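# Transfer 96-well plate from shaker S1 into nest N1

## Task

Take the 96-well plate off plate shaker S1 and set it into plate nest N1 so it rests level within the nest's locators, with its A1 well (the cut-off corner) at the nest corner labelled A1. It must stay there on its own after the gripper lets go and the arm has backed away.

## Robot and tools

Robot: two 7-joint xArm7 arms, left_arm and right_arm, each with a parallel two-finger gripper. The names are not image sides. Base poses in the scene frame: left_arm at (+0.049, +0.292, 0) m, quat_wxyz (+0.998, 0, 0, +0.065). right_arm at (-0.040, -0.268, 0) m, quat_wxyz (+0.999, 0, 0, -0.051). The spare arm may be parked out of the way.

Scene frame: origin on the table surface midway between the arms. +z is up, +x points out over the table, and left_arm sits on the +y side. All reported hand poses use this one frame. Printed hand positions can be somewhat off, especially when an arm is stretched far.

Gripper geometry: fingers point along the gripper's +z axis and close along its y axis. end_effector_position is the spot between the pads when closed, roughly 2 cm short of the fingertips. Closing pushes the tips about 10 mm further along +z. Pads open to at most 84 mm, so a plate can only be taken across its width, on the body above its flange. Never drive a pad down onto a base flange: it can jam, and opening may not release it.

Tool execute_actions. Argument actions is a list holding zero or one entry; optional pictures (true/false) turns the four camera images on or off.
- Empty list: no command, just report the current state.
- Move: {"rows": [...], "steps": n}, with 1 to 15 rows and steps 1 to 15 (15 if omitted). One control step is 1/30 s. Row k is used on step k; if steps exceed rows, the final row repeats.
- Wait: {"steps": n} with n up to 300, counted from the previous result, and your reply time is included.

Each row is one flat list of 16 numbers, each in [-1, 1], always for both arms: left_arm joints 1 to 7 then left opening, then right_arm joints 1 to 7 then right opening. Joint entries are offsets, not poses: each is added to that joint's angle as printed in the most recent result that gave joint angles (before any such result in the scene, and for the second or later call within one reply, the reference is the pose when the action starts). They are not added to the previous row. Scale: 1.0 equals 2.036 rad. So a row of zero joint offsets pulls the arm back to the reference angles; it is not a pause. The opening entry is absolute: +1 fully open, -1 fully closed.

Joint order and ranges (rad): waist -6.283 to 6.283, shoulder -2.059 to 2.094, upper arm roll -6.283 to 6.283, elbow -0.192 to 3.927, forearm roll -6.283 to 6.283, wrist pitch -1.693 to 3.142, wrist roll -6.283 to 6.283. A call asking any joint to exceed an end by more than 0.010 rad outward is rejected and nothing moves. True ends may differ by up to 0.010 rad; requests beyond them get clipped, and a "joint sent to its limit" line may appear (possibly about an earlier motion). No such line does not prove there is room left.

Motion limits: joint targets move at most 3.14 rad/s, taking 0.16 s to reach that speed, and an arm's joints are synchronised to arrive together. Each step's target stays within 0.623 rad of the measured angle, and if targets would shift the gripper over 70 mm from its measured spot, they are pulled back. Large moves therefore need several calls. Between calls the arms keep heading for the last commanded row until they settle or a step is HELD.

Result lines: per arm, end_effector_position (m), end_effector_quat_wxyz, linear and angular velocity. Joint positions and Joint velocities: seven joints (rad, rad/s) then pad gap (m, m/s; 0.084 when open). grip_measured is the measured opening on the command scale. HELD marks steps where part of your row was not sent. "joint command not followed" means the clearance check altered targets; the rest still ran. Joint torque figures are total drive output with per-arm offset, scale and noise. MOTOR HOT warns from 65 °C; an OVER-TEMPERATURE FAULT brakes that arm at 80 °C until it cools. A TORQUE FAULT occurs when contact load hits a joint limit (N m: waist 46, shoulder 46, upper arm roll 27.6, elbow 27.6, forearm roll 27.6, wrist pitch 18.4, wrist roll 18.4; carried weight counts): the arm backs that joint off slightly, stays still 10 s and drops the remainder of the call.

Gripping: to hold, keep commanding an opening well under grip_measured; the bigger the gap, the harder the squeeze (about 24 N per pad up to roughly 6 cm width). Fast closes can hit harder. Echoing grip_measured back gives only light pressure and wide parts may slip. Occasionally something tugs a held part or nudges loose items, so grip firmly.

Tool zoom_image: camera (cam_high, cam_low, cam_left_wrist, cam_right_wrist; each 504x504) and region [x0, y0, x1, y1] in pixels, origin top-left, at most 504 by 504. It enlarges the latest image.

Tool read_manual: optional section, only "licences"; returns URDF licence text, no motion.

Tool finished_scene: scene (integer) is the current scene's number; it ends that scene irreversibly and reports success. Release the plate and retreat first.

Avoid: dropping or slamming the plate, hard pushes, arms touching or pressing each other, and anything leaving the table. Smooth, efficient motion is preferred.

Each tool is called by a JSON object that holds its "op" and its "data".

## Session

{"op": "execute_actions", "data": {"actions": []}}

Scene clock: 0.00 s of 8400.00 s.
left_arm: end_effector_position=(+0.4431, +0.3418, +0.2472) grip_measured=+1.00 end_effector_quat_wxyz=(-0.001, +0.998, +0.061, -0.005) end_effector_velocity=(+0.000, -0.000, -0.000) end_effector_angular_velocity=(+0.000, +0.000, -0.001) | right_arm: end_effector_position=(+0.2327, -0.0548, +0.3765) grip_measured=+1.00 end_effector_quat_wxyz=(+0.680, -0.602, -0.394, +0.138) end_effector_velocity=(-0.000, +0.000, +0.000) end_effector_angular_velocity=(+0.000, +0.000, +0.001)
Joint positions: left_arm=[-0.003 -0.25  -0.002  0.914  0.002  1.173  0.003  0.084] | right_arm=[ 0.89   0.126 -0.836  1.102  1.082  2.262 -1.168  0.084]
Joint velocities: left_arm=[ 0.     0.001 -0.001  0.     0.    -0.     0.     0.   ] | right_arm=[ 0.001 -0.     0.     0.     0.     0.     0.    -0.   ]
Joint torques (N m, as the arm reports them, + toward a larger angle): no reading
Motor temperatures (°C, as the motors report them): left_arm=[27 31 32 30 27 31 34] | right_arm=[27 27 29 30 29 33 31]

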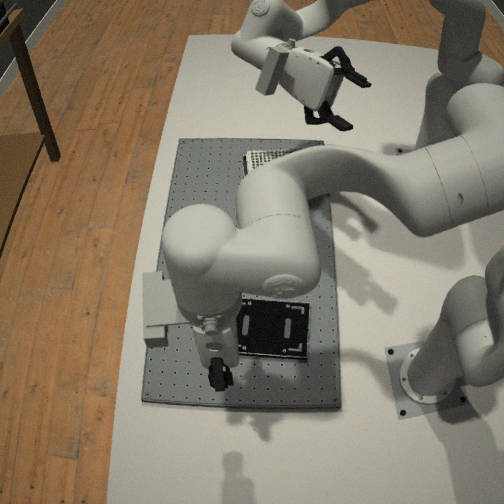

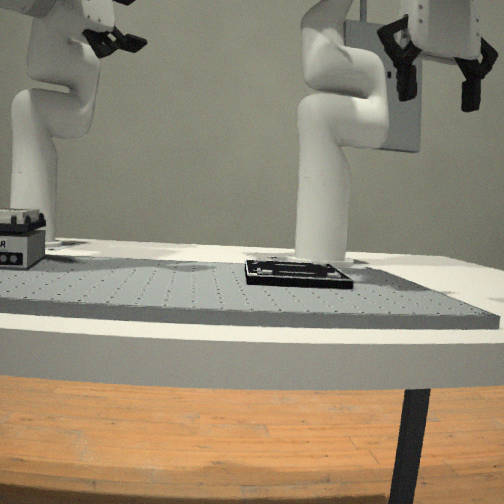

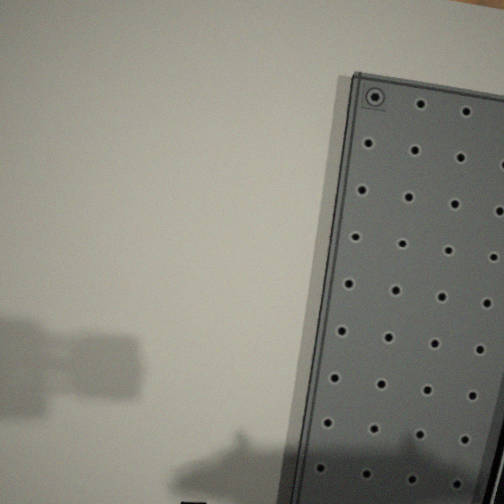

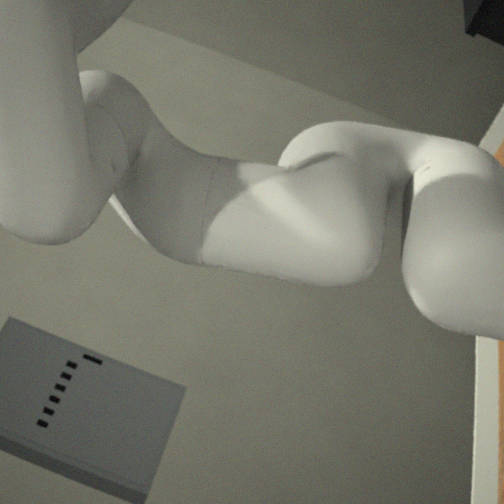

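{"op": "execute_actions", "data": {"actions": [{"rows": [[-0.29,-0.178,0.001,-0.137,-0.001,0.036,-0.0015,1,-0.368,-0.3625,0.4106,-0.2294,-0.5314,-0.4985,0.5737,1]], "steps": 15}], "pictures": false}}

{"op": "execute_actions", "data": {"actions": [{"steps": 25}]}}

Scene clock: 1.70 s of 8400.00 s.
left_arm: end_effector_position=(+0.3402, +0.1755, +0.2521) grip_measured=+1.00 end_effector_quat_wxyz=(-0.000, +0.982, -0.189, -0.000) end_effector_velocity=(-0.303, -0.267, -0.020) end_effector_angular_velocity=(-0.004, -0.018, -1.138) | right_arm: end_effector_position=(+0.2203, -0.1931, +0.2463) grip_measured=+1.00 end_effector_quat_wxyz=(-0.187, +0.964, +0.149, -0.118) end_effector_velocity=(+0.249, -0.460, -0.129) end_effector_angular_velocity=(-2.958, -1.332, -1.811)
Joint positions: left_arm=[-0.508 -0.56  -0.002  0.675 -0.     1.236  0.     0.084] | right_arm=[ 0.271 -0.485 -0.157  0.71   0.272  1.482 -0.33   0.084]
Joint velocities: left_arm=[-1.132 -0.7   -0.015 -0.538 -0.007  0.144 -0.005 -0.   ] | right_arm=[-0.922 -0.877  1.111 -0.546 -1.941 -1.668  2.327  0.   ]
Joint torques (N m, as the arm reports them, + toward a larger angle): left_arm=[ 5.41 -3.1   3.81 19.53  0.38 -1.24 -0.23] | right_arm=[-1.14 -9.18  2.11 22.71  0.16 -0.88 -0.44]
Motor temperatures (°C, as the motors report them): left_arm=[27 32 32 31 27 31 34] | right_arm=[27 27 29 30 29 33 31]
Steps of this call (steps 1 to 36: nothing new was sent; steps 37 to 51: all 15 steps of this action). Readings (joint positions):
37: left_arm=[-0.003 -0.250 -0.002 0.913 0.002 1.173 0.003] | right_arm=[0.889 0.126 -0.835 1.101 1.081 2.261 -1.167]
38: left_arm=[-0.010 -0.254 -0.000 0.910 0.002 1.174 0.003] | right_arm=[0.882 0.119 -0.826 1.096 1.073 2.253 -1.159]
40: left_arm=[-0.065 -0.288 0.006 0.882 0.002 1.181 0.002] | right_arm=[0.822 0.061 -0.761 1.050 1.012 2.190 -1.096]
44: left_arm=[-0.225 -0.386 -0.003 0.810 0.001 1.200 0.002] | right_arm=[0.572 -0.188 -0.517 0.884 0.761 1.941 -0.847]
51: the state above

Scene clock: 2.53 s of 8400.00 s.
left_arm: end_effector_position=(+0.3175, +0.1577, +0.2500) grip_measured=+1.00 end_effector_quat_wxyz=(+0.000, +0.973, -0.229, +0.000) end_effector_velocity=(-0.000, -0.000, +0.000) end_effector_angular_velocity=(-0.000, -0.002, -0.001) | right_arm: end_effector_position=(+0.2599, -0.2564, +0.2497) grip_measured=+1.00 end_effector_quat_wxyz=(-0.000, +1.000, +0.020, -0.001) end_effector_velocity=(-0.000, -0.001, +0.000) end_effector_angular_velocity=(-0.000, -0.001, -0.002)
Joint positions: left_arm=[-0.593 -0.612 -0.     0.635 -0.     1.246 -0.     0.084] | right_arm=[ 0.141 -0.612  0.     0.635  0.     1.248 -0.     0.084]
Joint velocities: left_arm=[-0.001 -0.001 -0.001 -0.     0.    -0.001 -0.     0.   ] | right_arm=[-0.002 -0.001  0.    -0.    -0.    -0.     0.    -0.   ]
Joint torques (N m, as the arm reports them, + toward a larger angle): left_arm=[-0.46 -5.3   0.55 18.62 -0.12 -1.32 -0.34] | right_arm=[-1.91 -6.15  0.59 22.63 -0.51 -1.72 -0.31]
Motor temperatures (°C, as the motors report them): left_arm=[27 32 32 31 27 31 34] | right_arm=[27 27 29 31 29 33 31]
Steps of this call (steps 1 to 25: the robot went on to your last target). Readings (joint positions):
1: left_arm=[-0.542 -0.581 -0.003 0.659 -0.000 1.240 0.000] | right_arm=[0.241 -0.514 -0.121 0.692 0.208 1.426 -0.253]
2: left_arm=[-0.565 -0.595 -0.004 0.648 -0.001 1.243 -0.000] | right_arm=[0.212 -0.542 -0.086 0.676 0.148 1.375 -0.181]
4: left_arm=[-0.584 -0.607 -0.002 0.639 -0.001 1.245 -0.000] | right_arm=[0.169 -0.585 -0.034 0.652 0.058 1.298 -0.073]
8: left_arm=[-0.590 -0.611 0.002 0.636 -0.000 1.246 -0.000] | right_arm=[0.144 -0.608 -0.004 0.637 0.008 1.254 -0.009]
25: the state above

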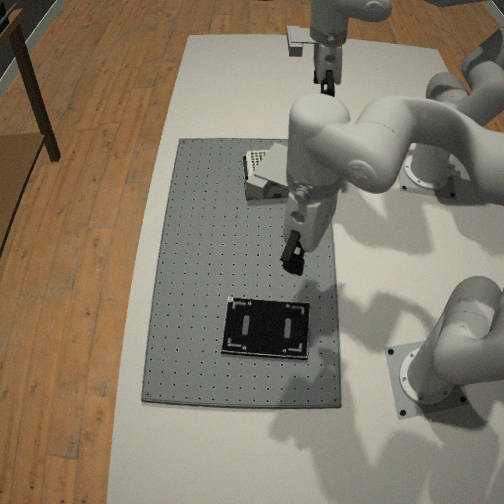

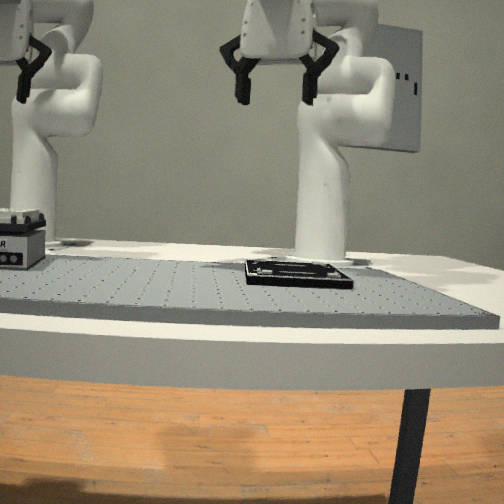

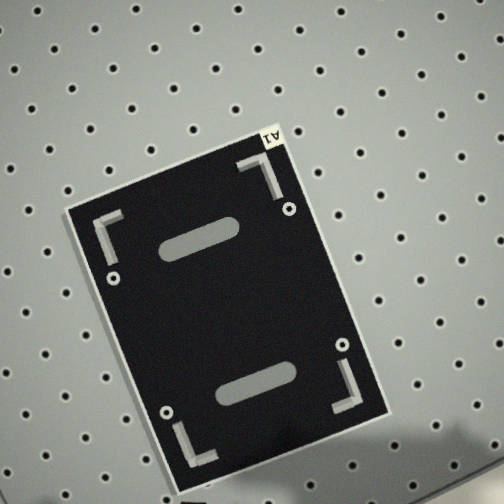

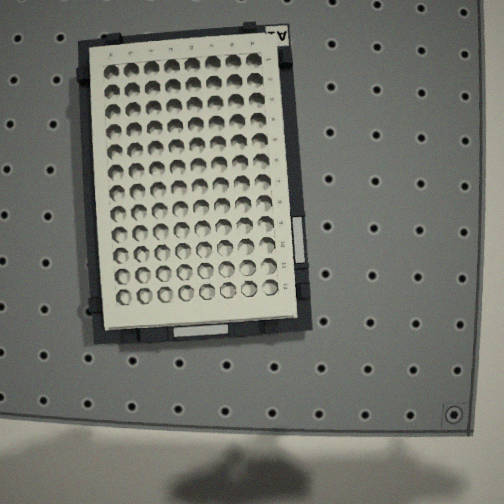

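{"op": "execute_actions", "data": {"actions": [{"rows": [[0,0,0,0,0,0,0,1,-0.55,0,0,0,0,0,0,1],[0,0,0,0,0,0,0,1,-0.55,0,0,0,0,0,0,1],[0,0,0,0,0,0,0,1,-0.55,0,0,0,0,0,0,1],[0,0,0,0,0,0,0,1,-0.55,0,0,0,0,0,0,1],[0,0,0,0,0,0,0,1,-0.55,0,0,0,0,0,0,1],[-0.2661,0.5253,0,0.3734,0,-0.1515,-0.5431,1,-0.55,0,0,0,0,0,0,1]], "steps": 15}], "pictures": false}}

{"op": "execute_actions", "data": {"actions": [{"steps": 40}]}}

Scene clock: 5.17 s of 8400.00 s.
left_arm: end_effector_position=(+0.3669, +0.0411, +0.2835) grip_measured=+1.00 end_effector_quat_wxyz=(+0.026, +0.979, -0.197, +0.052) end_effector_velocity=(+0.137, -0.454, +0.051) end_effector_angular_velocity=(-0.279, -0.148, +0.424) | right_arm: end_effector_position=(+0.2120, -0.4311, +0.2497) grip_measured=+1.00 end_effector_quat_wxyz=(-0.000, +0.959, -0.283, -0.000) end_effector_velocity=(-0.239, -0.369, -0.000) end_effector_angular_velocity=(-0.000, +0.001, -1.465)
Joint positions: left_arm=[-0.798 -0.343  0.     0.903 -0.     1.129 -0.271  0.084] | right_arm=[-0.473 -0.612 -0.001  0.635  0.     1.247 -0.     0.084]
Joint velocities: left_arm=[-0.67   1.1   -0.001  1.005 -0.    -0.385 -1.102  0.   ] | right_arm=[-1.467 -0.     0.002 -0.     0.001  0.    -0.     0.   ]
Joint torques (N m, as the arm reports them, + toward a larger angle): left_arm=[-1.33 -7.53 -0.13 16.88 -0.3  -1.76 -0.41] | right_arm=[-1.7  -7.25  0.03 23.14 -0.49 -1.24 -0.24]
Motor temperatures (°C, as the motors report them): left_arm=[27 32 32 32 27 31 34] | right_arm=[27 27 29 32 29 33 31]
Steps of this call (steps 1 to 15: the robot went on to your last target; steps 16 to 64: nothing new was sent; steps 65 to 79: all 15 steps of this action). Readings (joint positions):
65: left_arm=[-0.593 -0.612 -0.000 0.635 -0.000 1.246 -0.000] | right_arm=[0.140 -0.612 0.000 0.635 0.000 1.247 -0.000]
66: left_arm=[-0.593 -0.612 -0.000 0.635 -0.000 1.246 -0.000] | right_arm=[0.133 -0.612 0.002 0.635 0.000 1.247 -0.000]
68: left_arm=[-0.593 -0.612 -0.000 0.635 -0.000 1.246 -0.000] | right_arm=[0.074 -0.612 0.005 0.635 0.001 1.247 -0.000]
72: left_arm=[-0.617 -0.584 0.003 0.662 -0.000 1.232 -0.032] | right_arm=[-0.130 -0.612 -0.001 0.635 0.000 1.247 -0.000]
79: the state above

Scene clock: 6.50 s of 8400.00 s.
left_arm: end_effector_position=(+0.3570, -0.1929, +0.1152) grip_measured=+1.00 end_effector_quat_wxyz=(+0.000, +0.999, +0.051, -0.000) end_effector_velocity=(-0.001, -0.000, -0.000) end_effector_angular_velocity=(+0.001, +0.001, -0.002) | right_arm: end_effector_position=(+0.1016, -0.5325, +0.2497) grip_measured=+1.00 end_effector_quat_wxyz=(-0.000, +0.858, -0.514, -0.001) end_effector_velocity=(-0.000, -0.000, -0.000) end_effector_angular_velocity=(+0.000, +0.000, -0.001)
Joint positions: left_arm=[-1.134  0.457 -0.     1.395 -0.     0.938 -1.106  0.084] | right_arm=[-0.979 -0.612  0.     0.635  0.     1.248 -0.     0.084]
Joint velocities: left_arm=[-0.001  0.    -0.001 -0.    -0.     0.001  0.001  0.   ] | right_arm=[-0.001  0.    -0.    -0.    -0.     0.    -0.     0.   ]
Joint torques (N m, as the arm reports them, + toward a larger angle): left_arm=[ -0.32 -21.1    0.11  17.79  -0.14  -1.12  -0.34] | right_arm=[-1.72 -6.84  0.34 23.26  0.08 -1.65 -0.29]
Motor temperatures (°C, as the motors report them): left_arm=[27 32 32 33 27 31 34] | right_arm=[27 27 29 33 29 33 31]
Steps of this call (steps 1 to 40: the robot went on to your last target). Readings (joint positions):
1: left_arm=[-0.820 -0.305 0.000 0.936 -0.000 1.116 -0.309] | right_arm=[-0.522 -0.612 -0.001 0.635 0.000 1.247 -0.000]
2: left_arm=[-0.842 -0.266 -0.000 0.967 -0.000 1.104 -0.348] | right_arm=[-0.571 -0.612 -0.001 0.635 0.000 1.247 -0.000]
4: left_arm=[-0.882 -0.185 -0.000 1.027 -0.000 1.081 -0.430] | right_arm=[-0.668 -0.612 -0.000 0.635 0.000 1.247 -0.000]
8: left_arm=[-0.951 -0.016 -0.001 1.127 -0.000 1.042 -0.600] | right_arm=[-0.863 -0.612 -0.000 0.635 0.000 1.247 -0.000]
40: the state above

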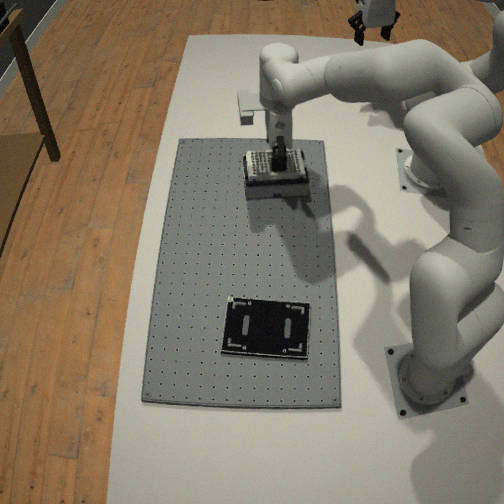

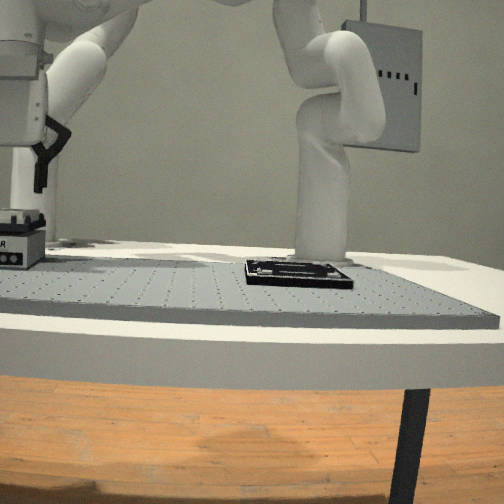

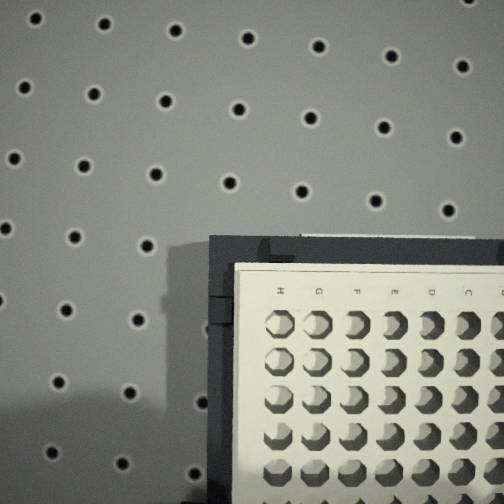

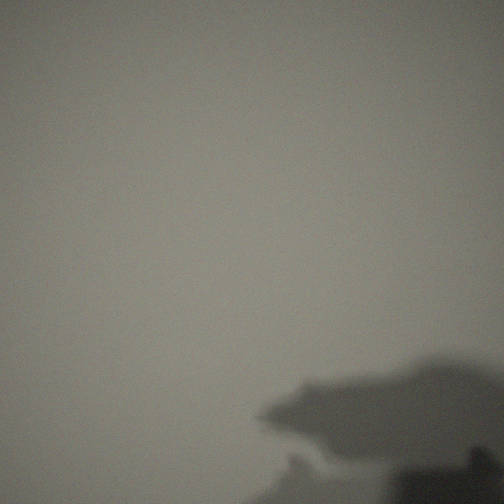

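{"op": "execute_actions", "data": {"actions": [{"rows": [[-0.0013,0.007,0,0.0108,0,0.0038,0.0085,1,0,0,0,0,0,0,0,1],[-0.0013,0.007,0,0.0108,0,0.0038,0.0085,1,0,0,0,0,0,0,0,1],[-0.0013,0.007,0,0.0108,0,0.0038,0.0085,1,0,0,0,0,0,0,0,1],[-0.0013,0.007,0,0.0108,0,0.0038,0.0085,1,0,0,0,0,0,0,0,1],[-0.0013,0.007,0,0.0108,0,0.0038,0.0085,1,0,0,0,0,0,0,0,1],[-0.0013,0.007,0,0.0108,0,0.0038,0.0085,1,0,0,0,0,0,0,0,1],[-0.0013,0.0272,0,-0.0036,0,-0.0308,0.0085,1,0,0,0,0,0,0,0,1]], "steps": 15}], "pictures": false}}

{"op": "execute_actions", "data": {"actions": [{"steps": 10}]}}

Scene clock: 8.57 s of 8400.00 s.
left_arm: end_effector_position=(+0.3573, -0.1963, +0.0849) grip_measured=+1.00 end_effector_quat_wxyz=(-0.001, +0.999, +0.041, -0.001) end_effector_velocity=(+0.011, -0.014, +0.017) end_effector_angular_velocity=(-0.051, -0.035, +0.001) | right_arm: end_effector_position=(+0.1016, -0.5325, +0.2497) grip_measured=+1.00 end_effector_quat_wxyz=(-0.000, +0.858, -0.514, -0.001) end_effector_velocity=(+0.000, +0.000, +0.000) end_effector_angular_velocity=(-0.000, -0.000, +0.000)
Joint positions: left_arm=[-1.137  0.512 -0.     1.387 -0.     0.877 -1.089  0.084] | right_arm=[-0.979 -0.612  0.     0.635  0.     1.248 -0.     0.084]
Joint velocities: left_arm=[ 0.001 -0.013  0.002  0.02   0.002 -0.03   0.    -0.   ] | right_arm=[-0. -0.  0.  0.  0. -0. -0. -0.]
Joint torques (N m, as the arm reports them, + toward a larger angle): left_arm=[ -0.34 -20.9    0.28  16.82  -0.13  -1.    -0.21] | right_arm=[-2.15 -6.86  0.67 23.15 -1.25 -1.55 -0.38]
Motor temperatures (°C, as the motors report them): left_arm=[27 32 32 33 27 31 34] | right_arm=[27 27 29 33 29 33 31]
Steps of this call (steps 1 to 15: the robot went on to your last target; steps 16 to 47: nothing new was sent; steps 48 to 62: all 15 steps of this action). Readings (joint positions):
48: left_arm=[-1.135 0.457 -0.000 1.395 -0.000 0.938 -1.105] | right_arm=[-0.979 -0.612 0.000 0.635 0.000 1.248 -0.000]
49: left_arm=[-1.135 0.460 -0.000 1.400 -0.000 0.940 -1.101] | right_arm=[-0.979 -0.612 0.000 0.635 0.000 1.248 -0.000]
51: left_arm=[-1.136 0.467 -0.000 1.411 -0.000 0.943 -1.094] | right_arm=[-0.979 -0.612 0.000 0.635 0.000 1.248 -0.000]
55: left_arm=[-1.137 0.474 -0.000 1.414 -0.000 0.937 -1.089] | right_arm=[-0.979 -0.612 0.000 0.635 0.000 1.248 -0.000]
62: the state above

Scene clock: 8.90 s of 8400.00 s.
left_arm: end_effector_position=(+0.3577, -0.1967, +0.0853) grip_measured=+1.00 end_effector_quat_wxyz=(+0.000, +0.999, +0.041, -0.000) end_effector_velocity=(+0.000, -0.000, -0.001) end_effector_angular_velocity=(-0.000, -0.000, -0.000) | right_arm: end_effector_position=(+0.1016, -0.5325, +0.2497) grip_measured=+1.00 end_effector_quat_wxyz=(-0.000, +0.858, -0.514, -0.001) end_effector_velocity=(-0.000, -0.000, +0.000) end_effector_angular_velocity=(+0.000, -0.000, +0.000)
Joint positions: left_arm=[-1.137  0.512 -0.     1.388 -0.     0.875 -1.088  0.084] | right_arm=[-0.979 -0.612  0.     0.635  0.     1.248 -0.     0.084]
Joint velocities: left_arm=[-0.     0.001  0.    -0.     0.    -0.002  0.     0.   ] | right_arm=[ 0.    -0.    -0.001  0.    -0.     0.    -0.    -0.   ]
Joint torques (N m, as the arm reports them, + toward a larger angle): left_arm=[ -0.82 -21.55   0.38  17.49  -0.19  -1.39  -0.25] | right_arm=[-1.92 -7.66  0.35 22.96 -0.17 -1.81 -0.17]
Motor temperatures (°C, as the motors report them): left_arm=[27 32 32 33 27 31 34] | right_arm=[27 27 29 33 29 33 31]
Steps of this call (steps 1 to 10: the robot went on to your last target). Readings (joint positions):
1: left_arm=[-1.137 0.512 -0.000 1.388 -0.000 0.876 -1.089] | right_arm=[-0.979 -0.612 0.000 0.635 0.000 1.248 -0.000]
2: left_arm=[-1.137 0.512 -0.000 1.388 -0.000 0.876 -1.089] | right_arm=[-0.979 -0.612 0.000 0.635 0.000 1.248 -0.000]
4: left_arm=[-1.137 0.512 0.000 1.388 -0.000 0.876 -1.089] | right_arm=[-0.979 -0.612 0.000 0.635 0.000 1.248 -0.000]
8: left_arm=[-1.137 0.512 -0.000 1.388 -0.000 0.875 -1.089] | right_arm=[-0.979 -0.612 0.000 0.635 0.000 1.248 -0.000]
10: the state above

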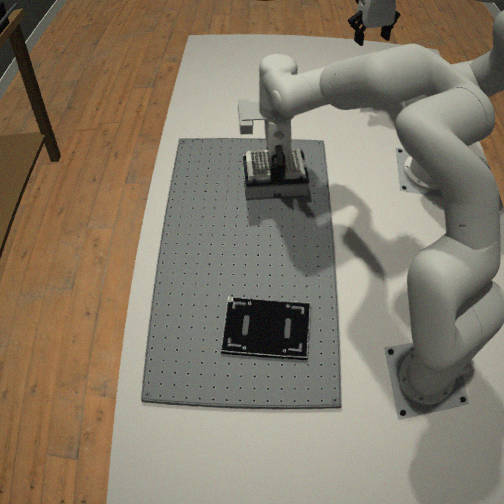

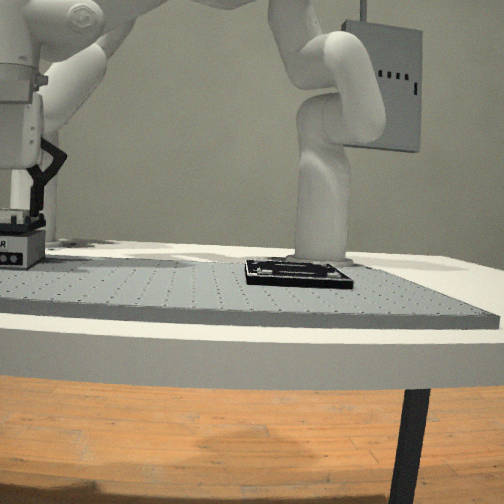

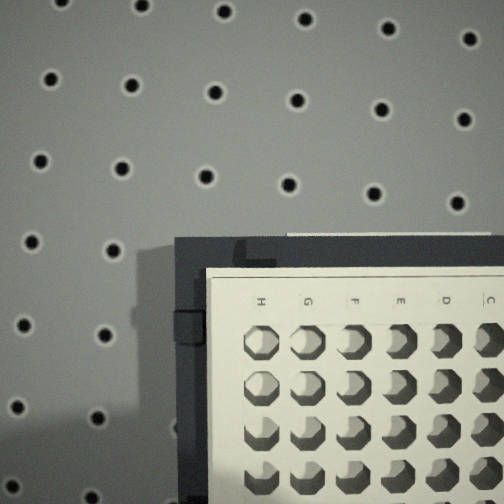

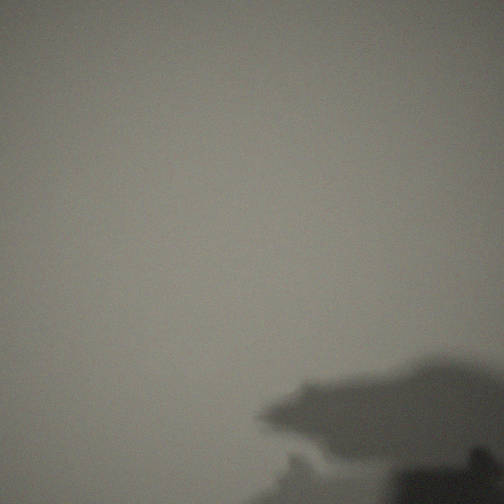

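{"op": "execute_actions", "data": {"actions": [{"rows": [[0,0,0,0,0,0,0,0.5,0,0,0,0,0,0,0,1],[0,0,0,0,0,0,0,0.2,0,0,0,0,0,0,0,1],[0,0,0,0,0,0,0,0,0,0,0,0,0,0,0,1],[0,0,0,0,0,0,0,-0.2,0,0,0,0,0,0,0,1],[0,0,0,0,0,0,0,-0.4,0,0,0,0,0,0,0,1]], "steps": 10}], "pictures": false}}

{"op": "execute_actions", "data": {"actions": [{"rows": [[0,-0.009,0,0.0066,0,0.016,0,-0.4,0,0,0,0,0,0,0,1],[0,-0.018,0,0.013,0,0.032,0,-0.4,0,0,0,0,0,0,0,1],[0,-0.0371,0,0.0264,0,0.0636,0,-0.4,0,0,0,0,0,0,0,1]], "steps": 14}]}}

Scene clock: 10.70 s of 8400.00 s.
left_arm: end_effector_position=(+0.3578, -0.1965, +0.0854) grip_measured=+0.93 end_effector_quat_wxyz=(-0.000, +0.999, +0.041, -0.000) end_effector_velocity=(-0.000, -0.000, -0.000) end_effector_angular_velocity=(-0.001, +0.000, -0.000) | right_arm: end_effector_position=(+0.1016, -0.5325, +0.2497) grip_measured=+1.00 end_effector_quat_wxyz=(-0.000, +0.858, -0.514, -0.001) end_effector_velocity=(-0.000, -0.000, -0.000) end_effector_angular_velocity=(+0.000, -0.000, -0.001)
Joint positions: left_arm=[-1.137  0.512  0.     1.388 -0.     0.876 -1.089  0.082] | right_arm=[-0.979 -0.612  0.     0.635  0.     1.248 -0.     0.084]
Joint velocities: left_arm=[-0.     0.    -0.001  0.    -0.    -0.001 -0.001  0.   ] | right_arm=[-0.001 -0.    -0.    -0.     0.    -0.    -0.    -0.   ]
Joint torques (N m, as the arm reports them, + toward a larger angle): left_arm=[ -1.23 -20.35  -0.7   17.79   0.04  -2.04  -0.05] | right_arm=[-0.94 -7.26 -0.1  22.83 -0.85 -1.73 -0.56]
Motor temperatures (°C, as the motors report them): left_arm=[27 32 32 34 27 31 34] | right_arm=[27 27 29 34 29 33 31]
Steps of this call (steps 1 to 15: the robot went on to your last target; steps 16 to 44: nothing new was sent; steps 45 to 54: all 10 steps of this action). Readings (joint positions):
45: left_arm=[-1.137 0.512 0.000 1.387 -0.000 0.876 -1.089] | right_arm=[-0.979 -0.612 0.000 0.635 0.000 1.248 -0.000]
46: left_arm=[-1.137 0.512 0.000 1.387 -0.000 0.876 -1.089] | right_arm=[-0.979 -0.612 0.000 0.635 0.000 1.248 -0.000]
48: left_arm=[-1.137 0.512 0.000 1.387 -0.000 0.876 -1.089] | right_arm=[-0.979 -0.612 0.000 0.635 0.000 1.248 -0.000]
52: left_arm=[-1.137 0.512 0.000 1.387 -0.000 0.876 -1.089] | right_arm=[-0.979 -0.612 0.000 0.635 0.000 1.248 -0.000]
54: the state above

Scene clock: 11.17 s of 8400.00 s.
left_arm: end_effector_position=(+0.3572, -0.1956, +0.1384) grip_measured=+0.93 end_effector_quat_wxyz=(-0.002, +0.999, +0.041, -0.001) end_effector_velocity=(+0.000, +0.002, -0.002) end_effector_angular_velocity=(+0.009, +0.005, +0.003) | right_arm: end_effector_position=(+0.1016, -0.5325, +0.2497) grip_measured=+1.00 end_effector_quat_wxyz=(-0.000, +0.858, -0.514, -0.001) end_effector_velocity=(-0.000, -0.000, +0.000) end_effector_angular_velocity=(-0.000, -0.001, -0.001)
Joint positions: left_arm=[-1.137  0.438  0.     1.439 -0.     1.005 -1.089  0.082] | right_arm=[-0.979 -0.612  0.     0.635  0.     1.248 -0.     0.084]
Joint velocities: left_arm=[ 0.001  0.004  0.002  0.002 -0.     0.008 -0.     0.   ] | right_arm=[-0.001  0.    -0.     0.     0.     0.     0.    -0.   ]
Joint torques (N m, as the arm reports them, + toward a larger angle): left_arm=[ -0.76 -22.6    0.05  19.31  -0.08  -1.39  -0.35] | right_arm=[-1.95 -8.23  0.07 22.45 -0.3  -1.83 -0.33]
Motor temperatures (°C, as the motors report them): left_arm=[27 32 32 34 27 31 34] | right_arm=[27 27 29 34 29 33 31]
Steps of this call (steps 1 to 14: all 14 steps of this action). Readings (joint positions):
1: left_arm=[-1.137 0.512 0.000 1.388 -0.000 0.876 -1.089] | right_arm=[-0.979 -0.612 0.000 0.635 0.000 1.248 -0.000]
2: left_arm=[-1.137 0.510 0.000 1.389 -0.000 0.883 -1.088] | right_arm=[-0.979 -0.612 0.000 0.635 0.000 1.248 -0.000]
4: left_arm=[-1.137 0.492 -0.000 1.402 -0.000 0.920 -1.089] | right_arm=[-0.979 -0.612 0.000 0.635 0.000 1.248 -0.000]
8: left_arm=[-1.137 0.438 -0.000 1.444 -0.000 0.991 -1.088] | right_arm=[-0.979 -0.612 0.000 0.635 0.000 1.248 -0.000]
14: the state above

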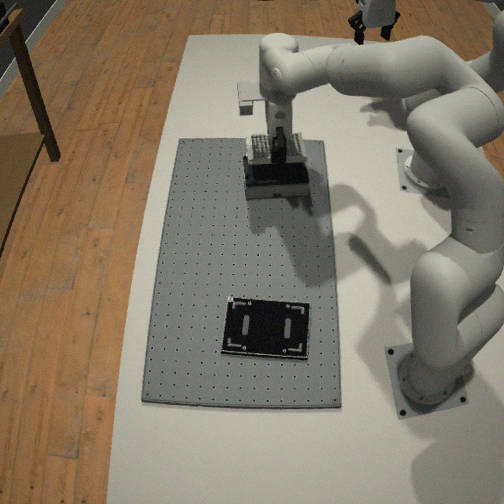

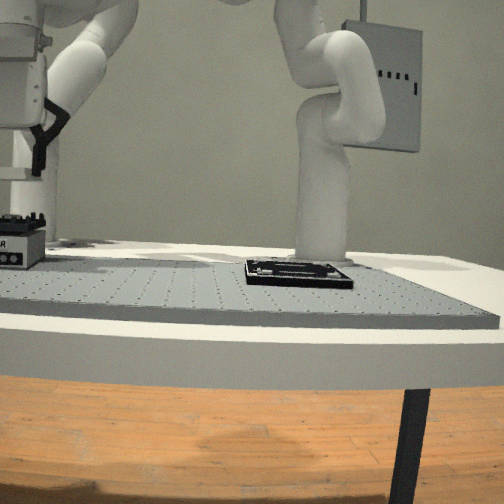

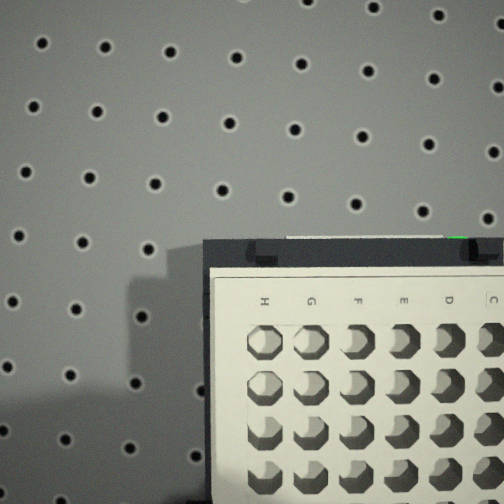

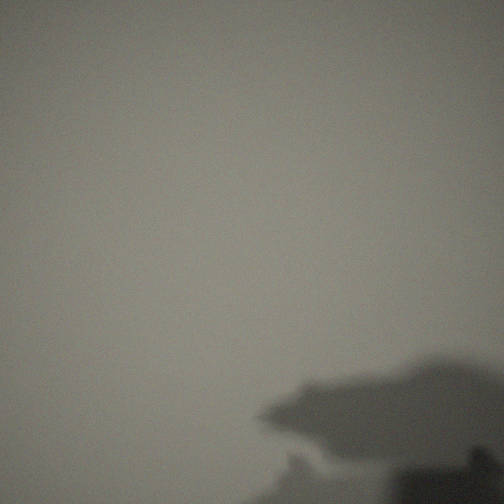

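{"op": "execute_actions", "data": {"actions": [{"rows": [[0.0333,-0.0277,0,-0.0491,0,-0.0216,0.0415,-0.4,0,0,0,0,0,0,0,1],[0.0665,-0.0554,0,-0.0982,0,-0.0432,0.083,-0.4,0,0,0,0,0,0,0,1],[0.0998,-0.0831,0,-0.1473,0,-0.0648,0.1246,-0.4,0,0,0,0,0,0,0,1],[0.1331,-0.1108,0,-0.1964,0,-0.0864,0.1661,-0.4,0,0,0,0,0,0,0,1],[0.1664,-0.1385,0,-0.2456,0,-0.108,0.2076,-0.4,0,0,0,0,0,0,0,1],[0.1996,-0.1662,0,-0.2947,0,-0.1297,0.2491,-0.4,0,0,0,0,0,0,0,1],[0.2329,-0.1939,0,-0.3438,0,-0.1513,0.2906,-0.4,0,0,0,0,0,0,0,1],[0.2662,-0.2216,0,-0.3929,0,-0.1729,0.3322,-0.4,0,0,0,0,0,0,0,1],[0.2994,-0.2493,0,-0.442,0,-0.1945,0.3737,-0.4,0,0,0,0,0,0,0,1],[0.3327,-0.277,0,-0.4911,0,-0.2161,0.4152,-0.4,0,0,0,0,0,0,0,1]], "steps": 15}], "pictures": false}}

{"op": "execute_actions", "data": {"actions": [{"steps": 35}]}}

Scene clock: 12.77 s of 8400.00 s.
left_arm: end_effector_position=(+0.4264, -0.0103, +0.1188) grip_measured=+0.93 end_effector_quat_wxyz=(+0.006, +1.000, +0.004, +0.008) end_effector_velocity=(+0.006, +0.455, -0.100) end_effector_angular_velocity=(+0.040, +0.023, -0.190) | right_arm: end_effector_position=(+0.1016, -0.5325, +0.2497) grip_measured=+1.00 end_effector_quat_wxyz=(-0.000, +0.858, -0.514, -0.001) end_effector_velocity=(-0.000, +0.000, -0.000) end_effector_angular_velocity=(+0.000, +0.001, +0.001)
Joint positions: left_arm=[-0.809  0.165  0.004  0.979 -0.     0.793 -0.683  0.082] | right_arm=[-0.979 -0.612  0.     0.635  0.     1.248 -0.     0.084]
Joint velocities: left_arm=[ 0.749 -0.624 -0.006 -1.15  -0.    -0.483  0.934 -0.   ] | right_arm=[ 0.001  0.     0.    -0.001 -0.001  0.     0.     0.   ]
Joint torques (N m, as the arm reports them, + toward a larger angle): left_arm=[ -2.56 -15.25  -2.16  15.01  -0.11  -1.25  -0.36] | right_arm=[-0.94 -7.21  0.5  22.9  -0.88 -1.64 -0.48]
Motor temperatures (°C, as the motors report them): left_arm=[27 32 32 34 27 31 34] | right_arm=[27 27 29 35 29 33 31]
Steps of this call (steps 1 to 15: the robot went on to your last target; steps 16 to 33: nothing new was sent; steps 34 to 48: all 15 steps of this action). Readings (joint positions):
34: left_arm=[-1.137 0.436 0.000 1.441 -0.000 1.005 -1.088] | right_arm=[-0.979 -0.612 0.000 0.635 0.000 1.248 -0.000]
35: left_arm=[-1.133 0.432 -0.002 1.434 -0.000 1.001 -1.081] | right_arm=[-0.979 -0.612 0.000 0.635 0.000 1.248 -0.000]
37: left_arm=[-1.100 0.403 -0.009 1.379 -0.001 0.976 -1.035] | right_arm=[-0.979 -0.612 0.000 0.635 0.000 1.248 -0.000]
41: left_arm=[-0.995 0.320 0.003 1.231 -0.000 0.913 -0.912] | right_arm=[-0.979 -0.612 0.000 0.635 0.000 1.248 -0.000]
48: the state above

Scene clock: 13.93 s of 8400.00 s.
left_arm: end_effector_position=(+0.3705, +0.1818, +0.0648) grip_measured=+0.93 end_effector_quat_wxyz=(-0.000, +0.999, -0.043, -0.000) end_effector_velocity=(-0.000, +0.000, -0.000) end_effector_angular_velocity=(-0.000, +0.000, +0.001) | right_arm: end_effector_position=(+0.1016, -0.5325, +0.2497) grip_measured=+1.00 end_effector_quat_wxyz=(-0.000, +0.858, -0.514, -0.001) end_effector_velocity=(-0.000, +0.000, -0.000) end_effector_angular_velocity=(+0.001, -0.000, -0.001)
Joint positions: left_arm=[-0.46  -0.126  0.     0.439 -0.     0.565 -0.243  0.082] | right_arm=[-0.979 -0.612  0.     0.635  0.     1.248 -0.     0.084]
Joint velocities: left_arm=[ 0.001 -0.     0.    -0.001 -0.    -0.     0.     0.   ] | right_arm=[-0.001  0.     0.    -0.     0.001  0.     0.    -0.   ]
Joint torques (N m, as the arm reports them, + toward a larger angle): left_arm=[ -0.32 -10.67   0.58  14.51  -0.26  -1.26  -0.24] | right_arm=[-0.81 -6.99  0.29 23.26 -0.8  -1.89 -0.17]
Motor temperatures (°C, as the motors report them): left_arm=[27 32 32 34 27 31 34] | right_arm=[27 27 29 35 29 33 31]
Steps of this call (steps 1 to 35: the robot went on to your last target). Readings (joint positions):
1: left_arm=[-0.784 0.145 0.003 0.941 -0.000 0.777 -0.651] | right_arm=[-0.979 -0.612 0.000 0.635 0.000 1.248 -0.000]
2: left_arm=[-0.759 0.124 0.002 0.901 -0.000 0.761 -0.620] | right_arm=[-0.979 -0.612 0.000 0.635 0.000 1.248 -0.000]
4: left_arm=[-0.709 0.082 0.002 0.823 -0.000 0.728 -0.556] | right_arm=[-0.979 -0.612 0.000 0.635 0.000 1.248 -0.000]
8: left_arm=[-0.607 -0.003 0.001 0.665 -0.000 0.661 -0.428] | right_arm=[-0.979 -0.612 0.000 0.635 0.000 1.248 -0.000]
35: the state above

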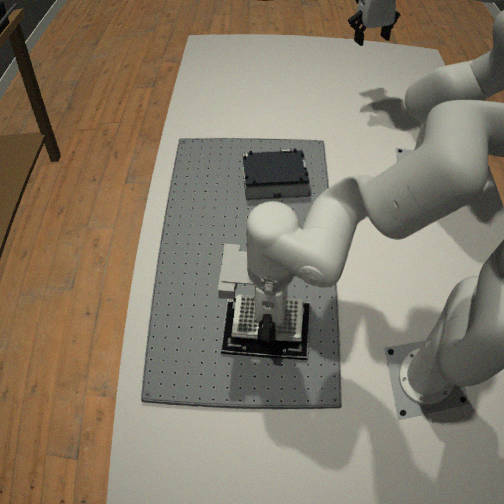

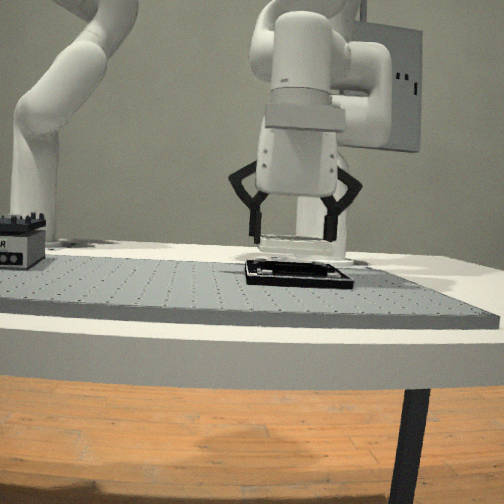

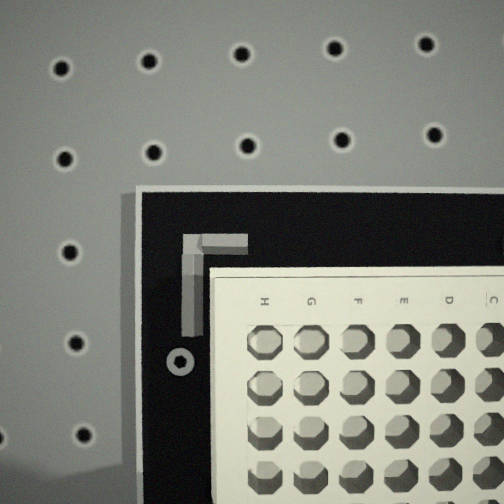

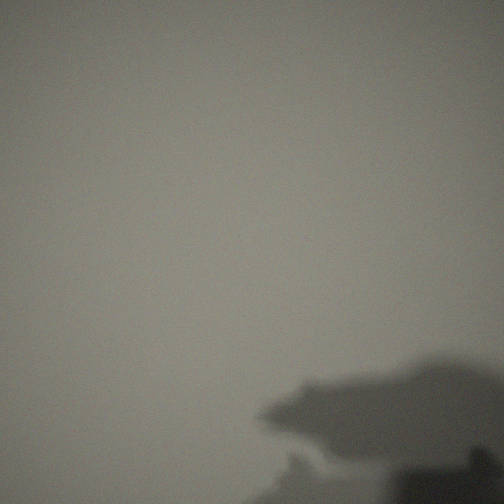

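{"op": "execute_actions", "data": {"actions": [{"rows": [[0.0051,0.0265,0,-0.0035,0,-0.03,0.011,-0.4,0,0,0,0,0,0,0,1]], "steps": 15}], "pictures": false}}

{"op": "execute_actions", "data": {"actions": [{"steps": 6}]}}

Scene clock: 15.57 s of 8400.00 s.
left_arm: end_effector_position=(+0.3722, +0.1849, +0.0490) grip_measured=+0.93 end_effector_quat_wxyz=(+0.000, +0.999, -0.049, -0.000) end_effector_velocity=(-0.001, +0.001, -0.001) end_effector_angular_velocity=(+0.001, +0.004, -0.001) | right_arm: end_effector_position=(+0.1016, -0.5325, +0.2497) grip_measured=+1.00 end_effector_quat_wxyz=(-0.000, +0.858, -0.514, -0.001) end_effector_velocity=(-0.000, -0.000, -0.000) end_effector_angular_velocity=(-0.000, +0.001, +0.000)
Joint positions: left_arm=[-0.45  -0.072  0.     0.432 -0.     0.504 -0.221  0.082] | right_arm=[-0.979 -0.612  0.     0.635  0.     1.248 -0.     0.084]
Joint velocities: left_arm=[ 0.     0.002  0.    -0.002  0.    -0.001  0.001  0.   ] | right_arm=[-0.001 -0.     0.    -0.    -0.001 -0.    -0.     0.   ]
Joint torques (N m, as the arm reports them, + toward a larger angle): left_arm=[ -0.42 -11.     0.46  13.98  -0.03  -1.34  -0.18] | right_arm=[-1.26 -7.24  0.23 23.13 -0.98 -1.66 -0.01]
Motor temperatures (°C, as the motors report them): left_arm=[27 32 32 34 27 31 34] | right_arm=[27 27 29 35 29 33 31]
Steps of this call (steps 1 to 15: the robot went on to your last target; steps 16 to 34: nothing new was sent; steps 35 to 49: all 15 steps of this action). Readings (joint positions):
35: left_arm=[-0.460 -0.125 0.000 0.439 -0.000 0.565 -0.243] | right_arm=[-0.979 -0.612 0.000 0.635 0.000 1.248 -0.000]
36: left_arm=[-0.459 -0.120 -0.000 0.439 -0.000 0.557 -0.240] | right_arm=[-0.979 -0.612 0.000 0.635 0.000 1.248 -0.000]
38: left_arm=[-0.453 -0.093 -0.000 0.436 -0.000 0.527 -0.229] | right_arm=[-0.979 -0.612 0.000 0.635 0.000 1.248 -0.000]
42: left_arm=[-0.450 -0.072 0.000 0.431 -0.000 0.507 -0.222] | right_arm=[-0.979 -0.612 0.000 0.635 0.000 1.248 -0.000]
49: the state above

Scene clock: 15.77 s of 8400.00 s.
left_arm: end_effector_position=(+0.3721, +0.1850, +0.0489) grip_measured=+0.93 end_effector_quat_wxyz=(-0.000, +0.999, -0.049, -0.000) end_effector_velocity=(-0.001, +0.000, -0.001) end_effector_angular_velocity=(+0.001, +0.002, +0.000) | right_arm: end_effector_position=(+0.1016, -0.5325, +0.2497) grip_measured=+1.00 end_effector_quat_wxyz=(-0.000, +0.858, -0.514, -0.001) end_effector_velocity=(-0.000, -0.000, +0.000) end_effector_angular_velocity=(-0.000, +0.000, -0.001)
Joint positions: left_arm=[-0.449 -0.072  0.     0.432 -0.     0.504 -0.221  0.082] | right_arm=[-0.979 -0.612  0.     0.635  0.     1.248 -0.     0.084]
Joint velocities: left_arm=[ 0.     0.002 -0.    -0.     0.    -0.    -0.    -0.   ] | right_arm=[-0.001  0.     0.     0.    -0.    -0.     0.    -0.   ]
Joint torques (N m, as the arm reports them, + toward a larger angle): left_arm=[ -0.51 -10.66   0.3   14.01  -0.2   -1.32  -0.33] | right_arm=[-0.99 -7.65  0.38 23.11 -0.24 -1.66 -0.45]
Motor temperatures (°C, as the motors report them): left_arm=[27 32 32 34 27 31 34] | right_arm=[27 27 29 36 29 33 31]
Steps of this call (steps 1 to 6: the robot went on to your last target). Readings (joint positions):
1: left_arm=[-0.450 -0.072 0.000 0.432 -0.000 0.504 -0.221] | right_arm=[-0.979 -0.612 0.000 0.635 0.000 1.248 -0.000]
2: left_arm=[-0.450 -0.072 0.000 0.432 -0.000 0.504 -0.221] | right_arm=[-0.979 -0.612 0.000 0.635 0.000 1.248 -0.000]
4: left_arm=[-0.449 -0.072 0.000 0.432 -0.000 0.504 -0.221] | right_arm=[-0.979 -0.612 0.000 0.635 0.000 1.248 -0.000]
6: the state above

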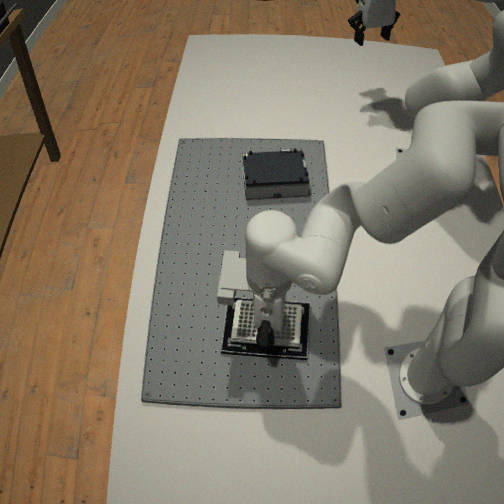

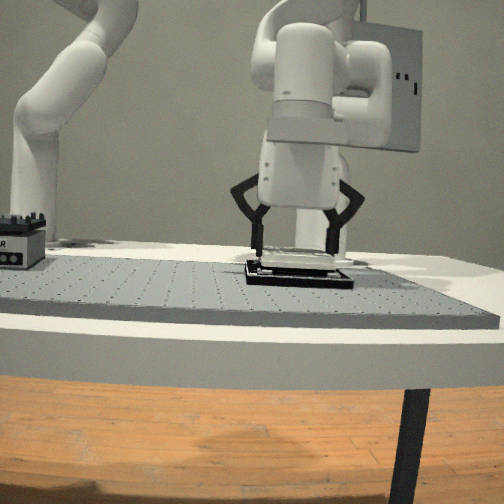

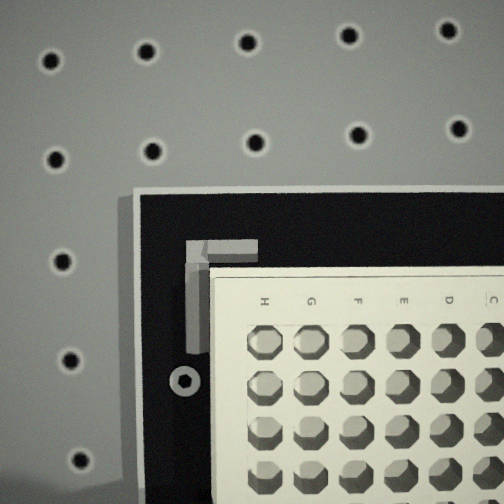

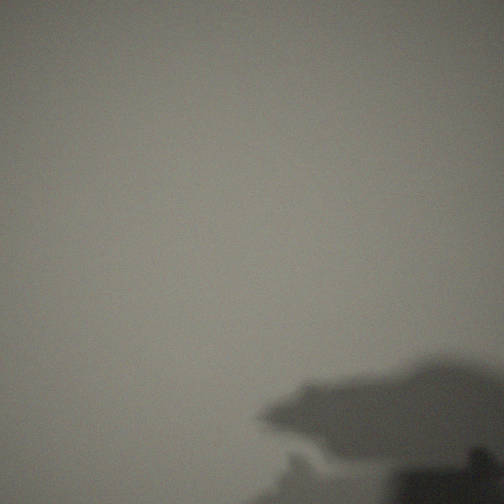

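{"op": "execute_actions", "data": {"actions": [{"rows": [[0,0.0125,0,-0.0016,0,-0.0141,0,-0.4,0,0,0,0,0,0,0,1]], "steps": 15}]}}

Scene clock: 16.93 s of 8400.00 s.
left_arm: end_effector_position=(+0.3722, +0.1851, +0.0415) grip_measured=+0.93 end_effector_quat_wxyz=(+0.000, +0.999, -0.049, -0.000) end_effector_velocity=(-0.000, -0.000, -0.000) end_effector_angular_velocity=(+0.000, +0.001, -0.001) | right_arm: end_effector_position=(+0.1016, -0.5325, +0.2497) grip_measured=+1.00 end_effector_quat_wxyz=(-0.000, +0.858, -0.514, -0.001) end_effector_velocity=(+0.000, +0.000, -0.000) end_effector_angular_velocity=(+0.000, -0.000, +0.000)
Joint positions: left_arm=[-0.449 -0.046  0.     0.429 -0.     0.475 -0.221  0.082] | right_arm=[-0.979 -0.612  0.     0.635  0.     1.248 -0.     0.084]
Joint velocities: left_arm=[-0.     0.    -0.001 -0.001  0.    -0.    -0.     0.   ] | right_arm=[ 0.  0.  0. -0.  0. -0. -0.  0.]
Joint torques (N m, as the arm reports them, + toward a larger angle): left_arm=[ -1.02 -10.76  -0.63  12.35   0.1   -1.1   -0.15] | right_arm=[-1.36 -7.   -0.35 22.42 -0.6  -1.61 -0.25]
Motor temperatures (°C, as the motors report them): left_arm=[27 32 32 34 27 31 34] | right_arm=[27 27 29 36 29 33 31]
Steps of this call (steps 1 to 15: the robot went on to your last target; steps 16 to 20: nothing new was sent; steps 21 to 35: all 15 steps of this action). Readings (joint positions):
21: left_arm=[-0.449 -0.071 0.000 0.432 -0.000 0.504 -0.221] | right_arm=[-0.979 -0.612 0.000 0.635 0.000 1.248 -0.000]
22: left_arm=[-0.449 -0.067 0.000 0.432 -0.000 0.498 -0.221] | right_arm=[-0.979 -0.612 0.000 0.635 0.000 1.248 -0.000]
24: left_arm=[-0.449 -0.054 0.000 0.430 -0.000 0.484 -0.221] | right_arm=[-0.979 -0.612 0.000 0.635 0.000 1.248 -0.000]
28: left_arm=[-0.449 -0.047 0.001 0.429 -0.000 0.476 -0.221] | right_arm=[-0.979 -0.612 0.000 0.635 0.000 1.248 -0.000]
35: the state above

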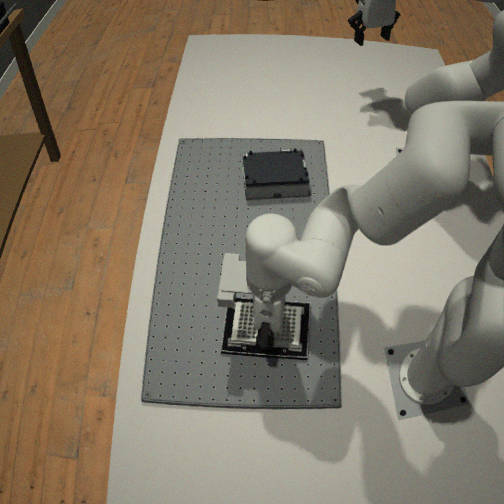

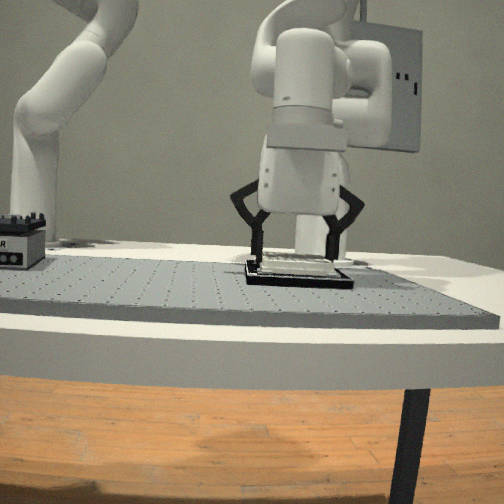

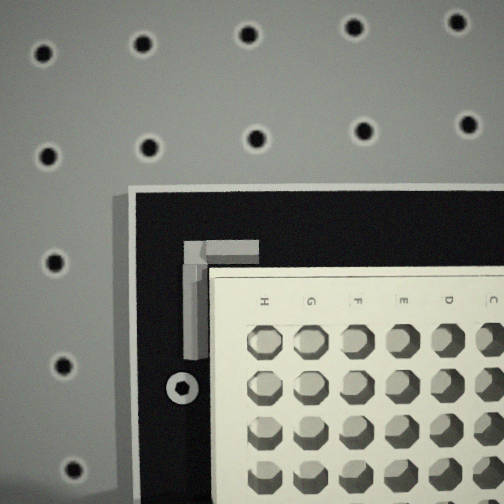

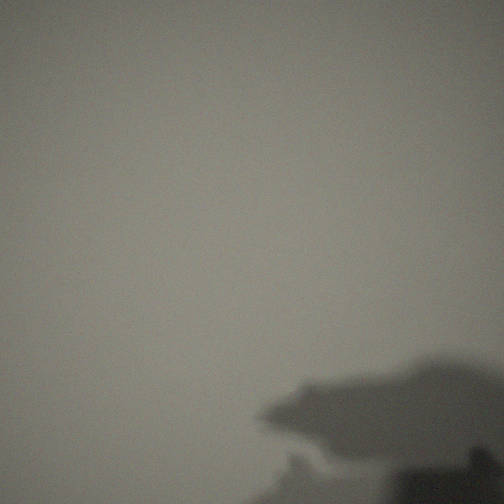

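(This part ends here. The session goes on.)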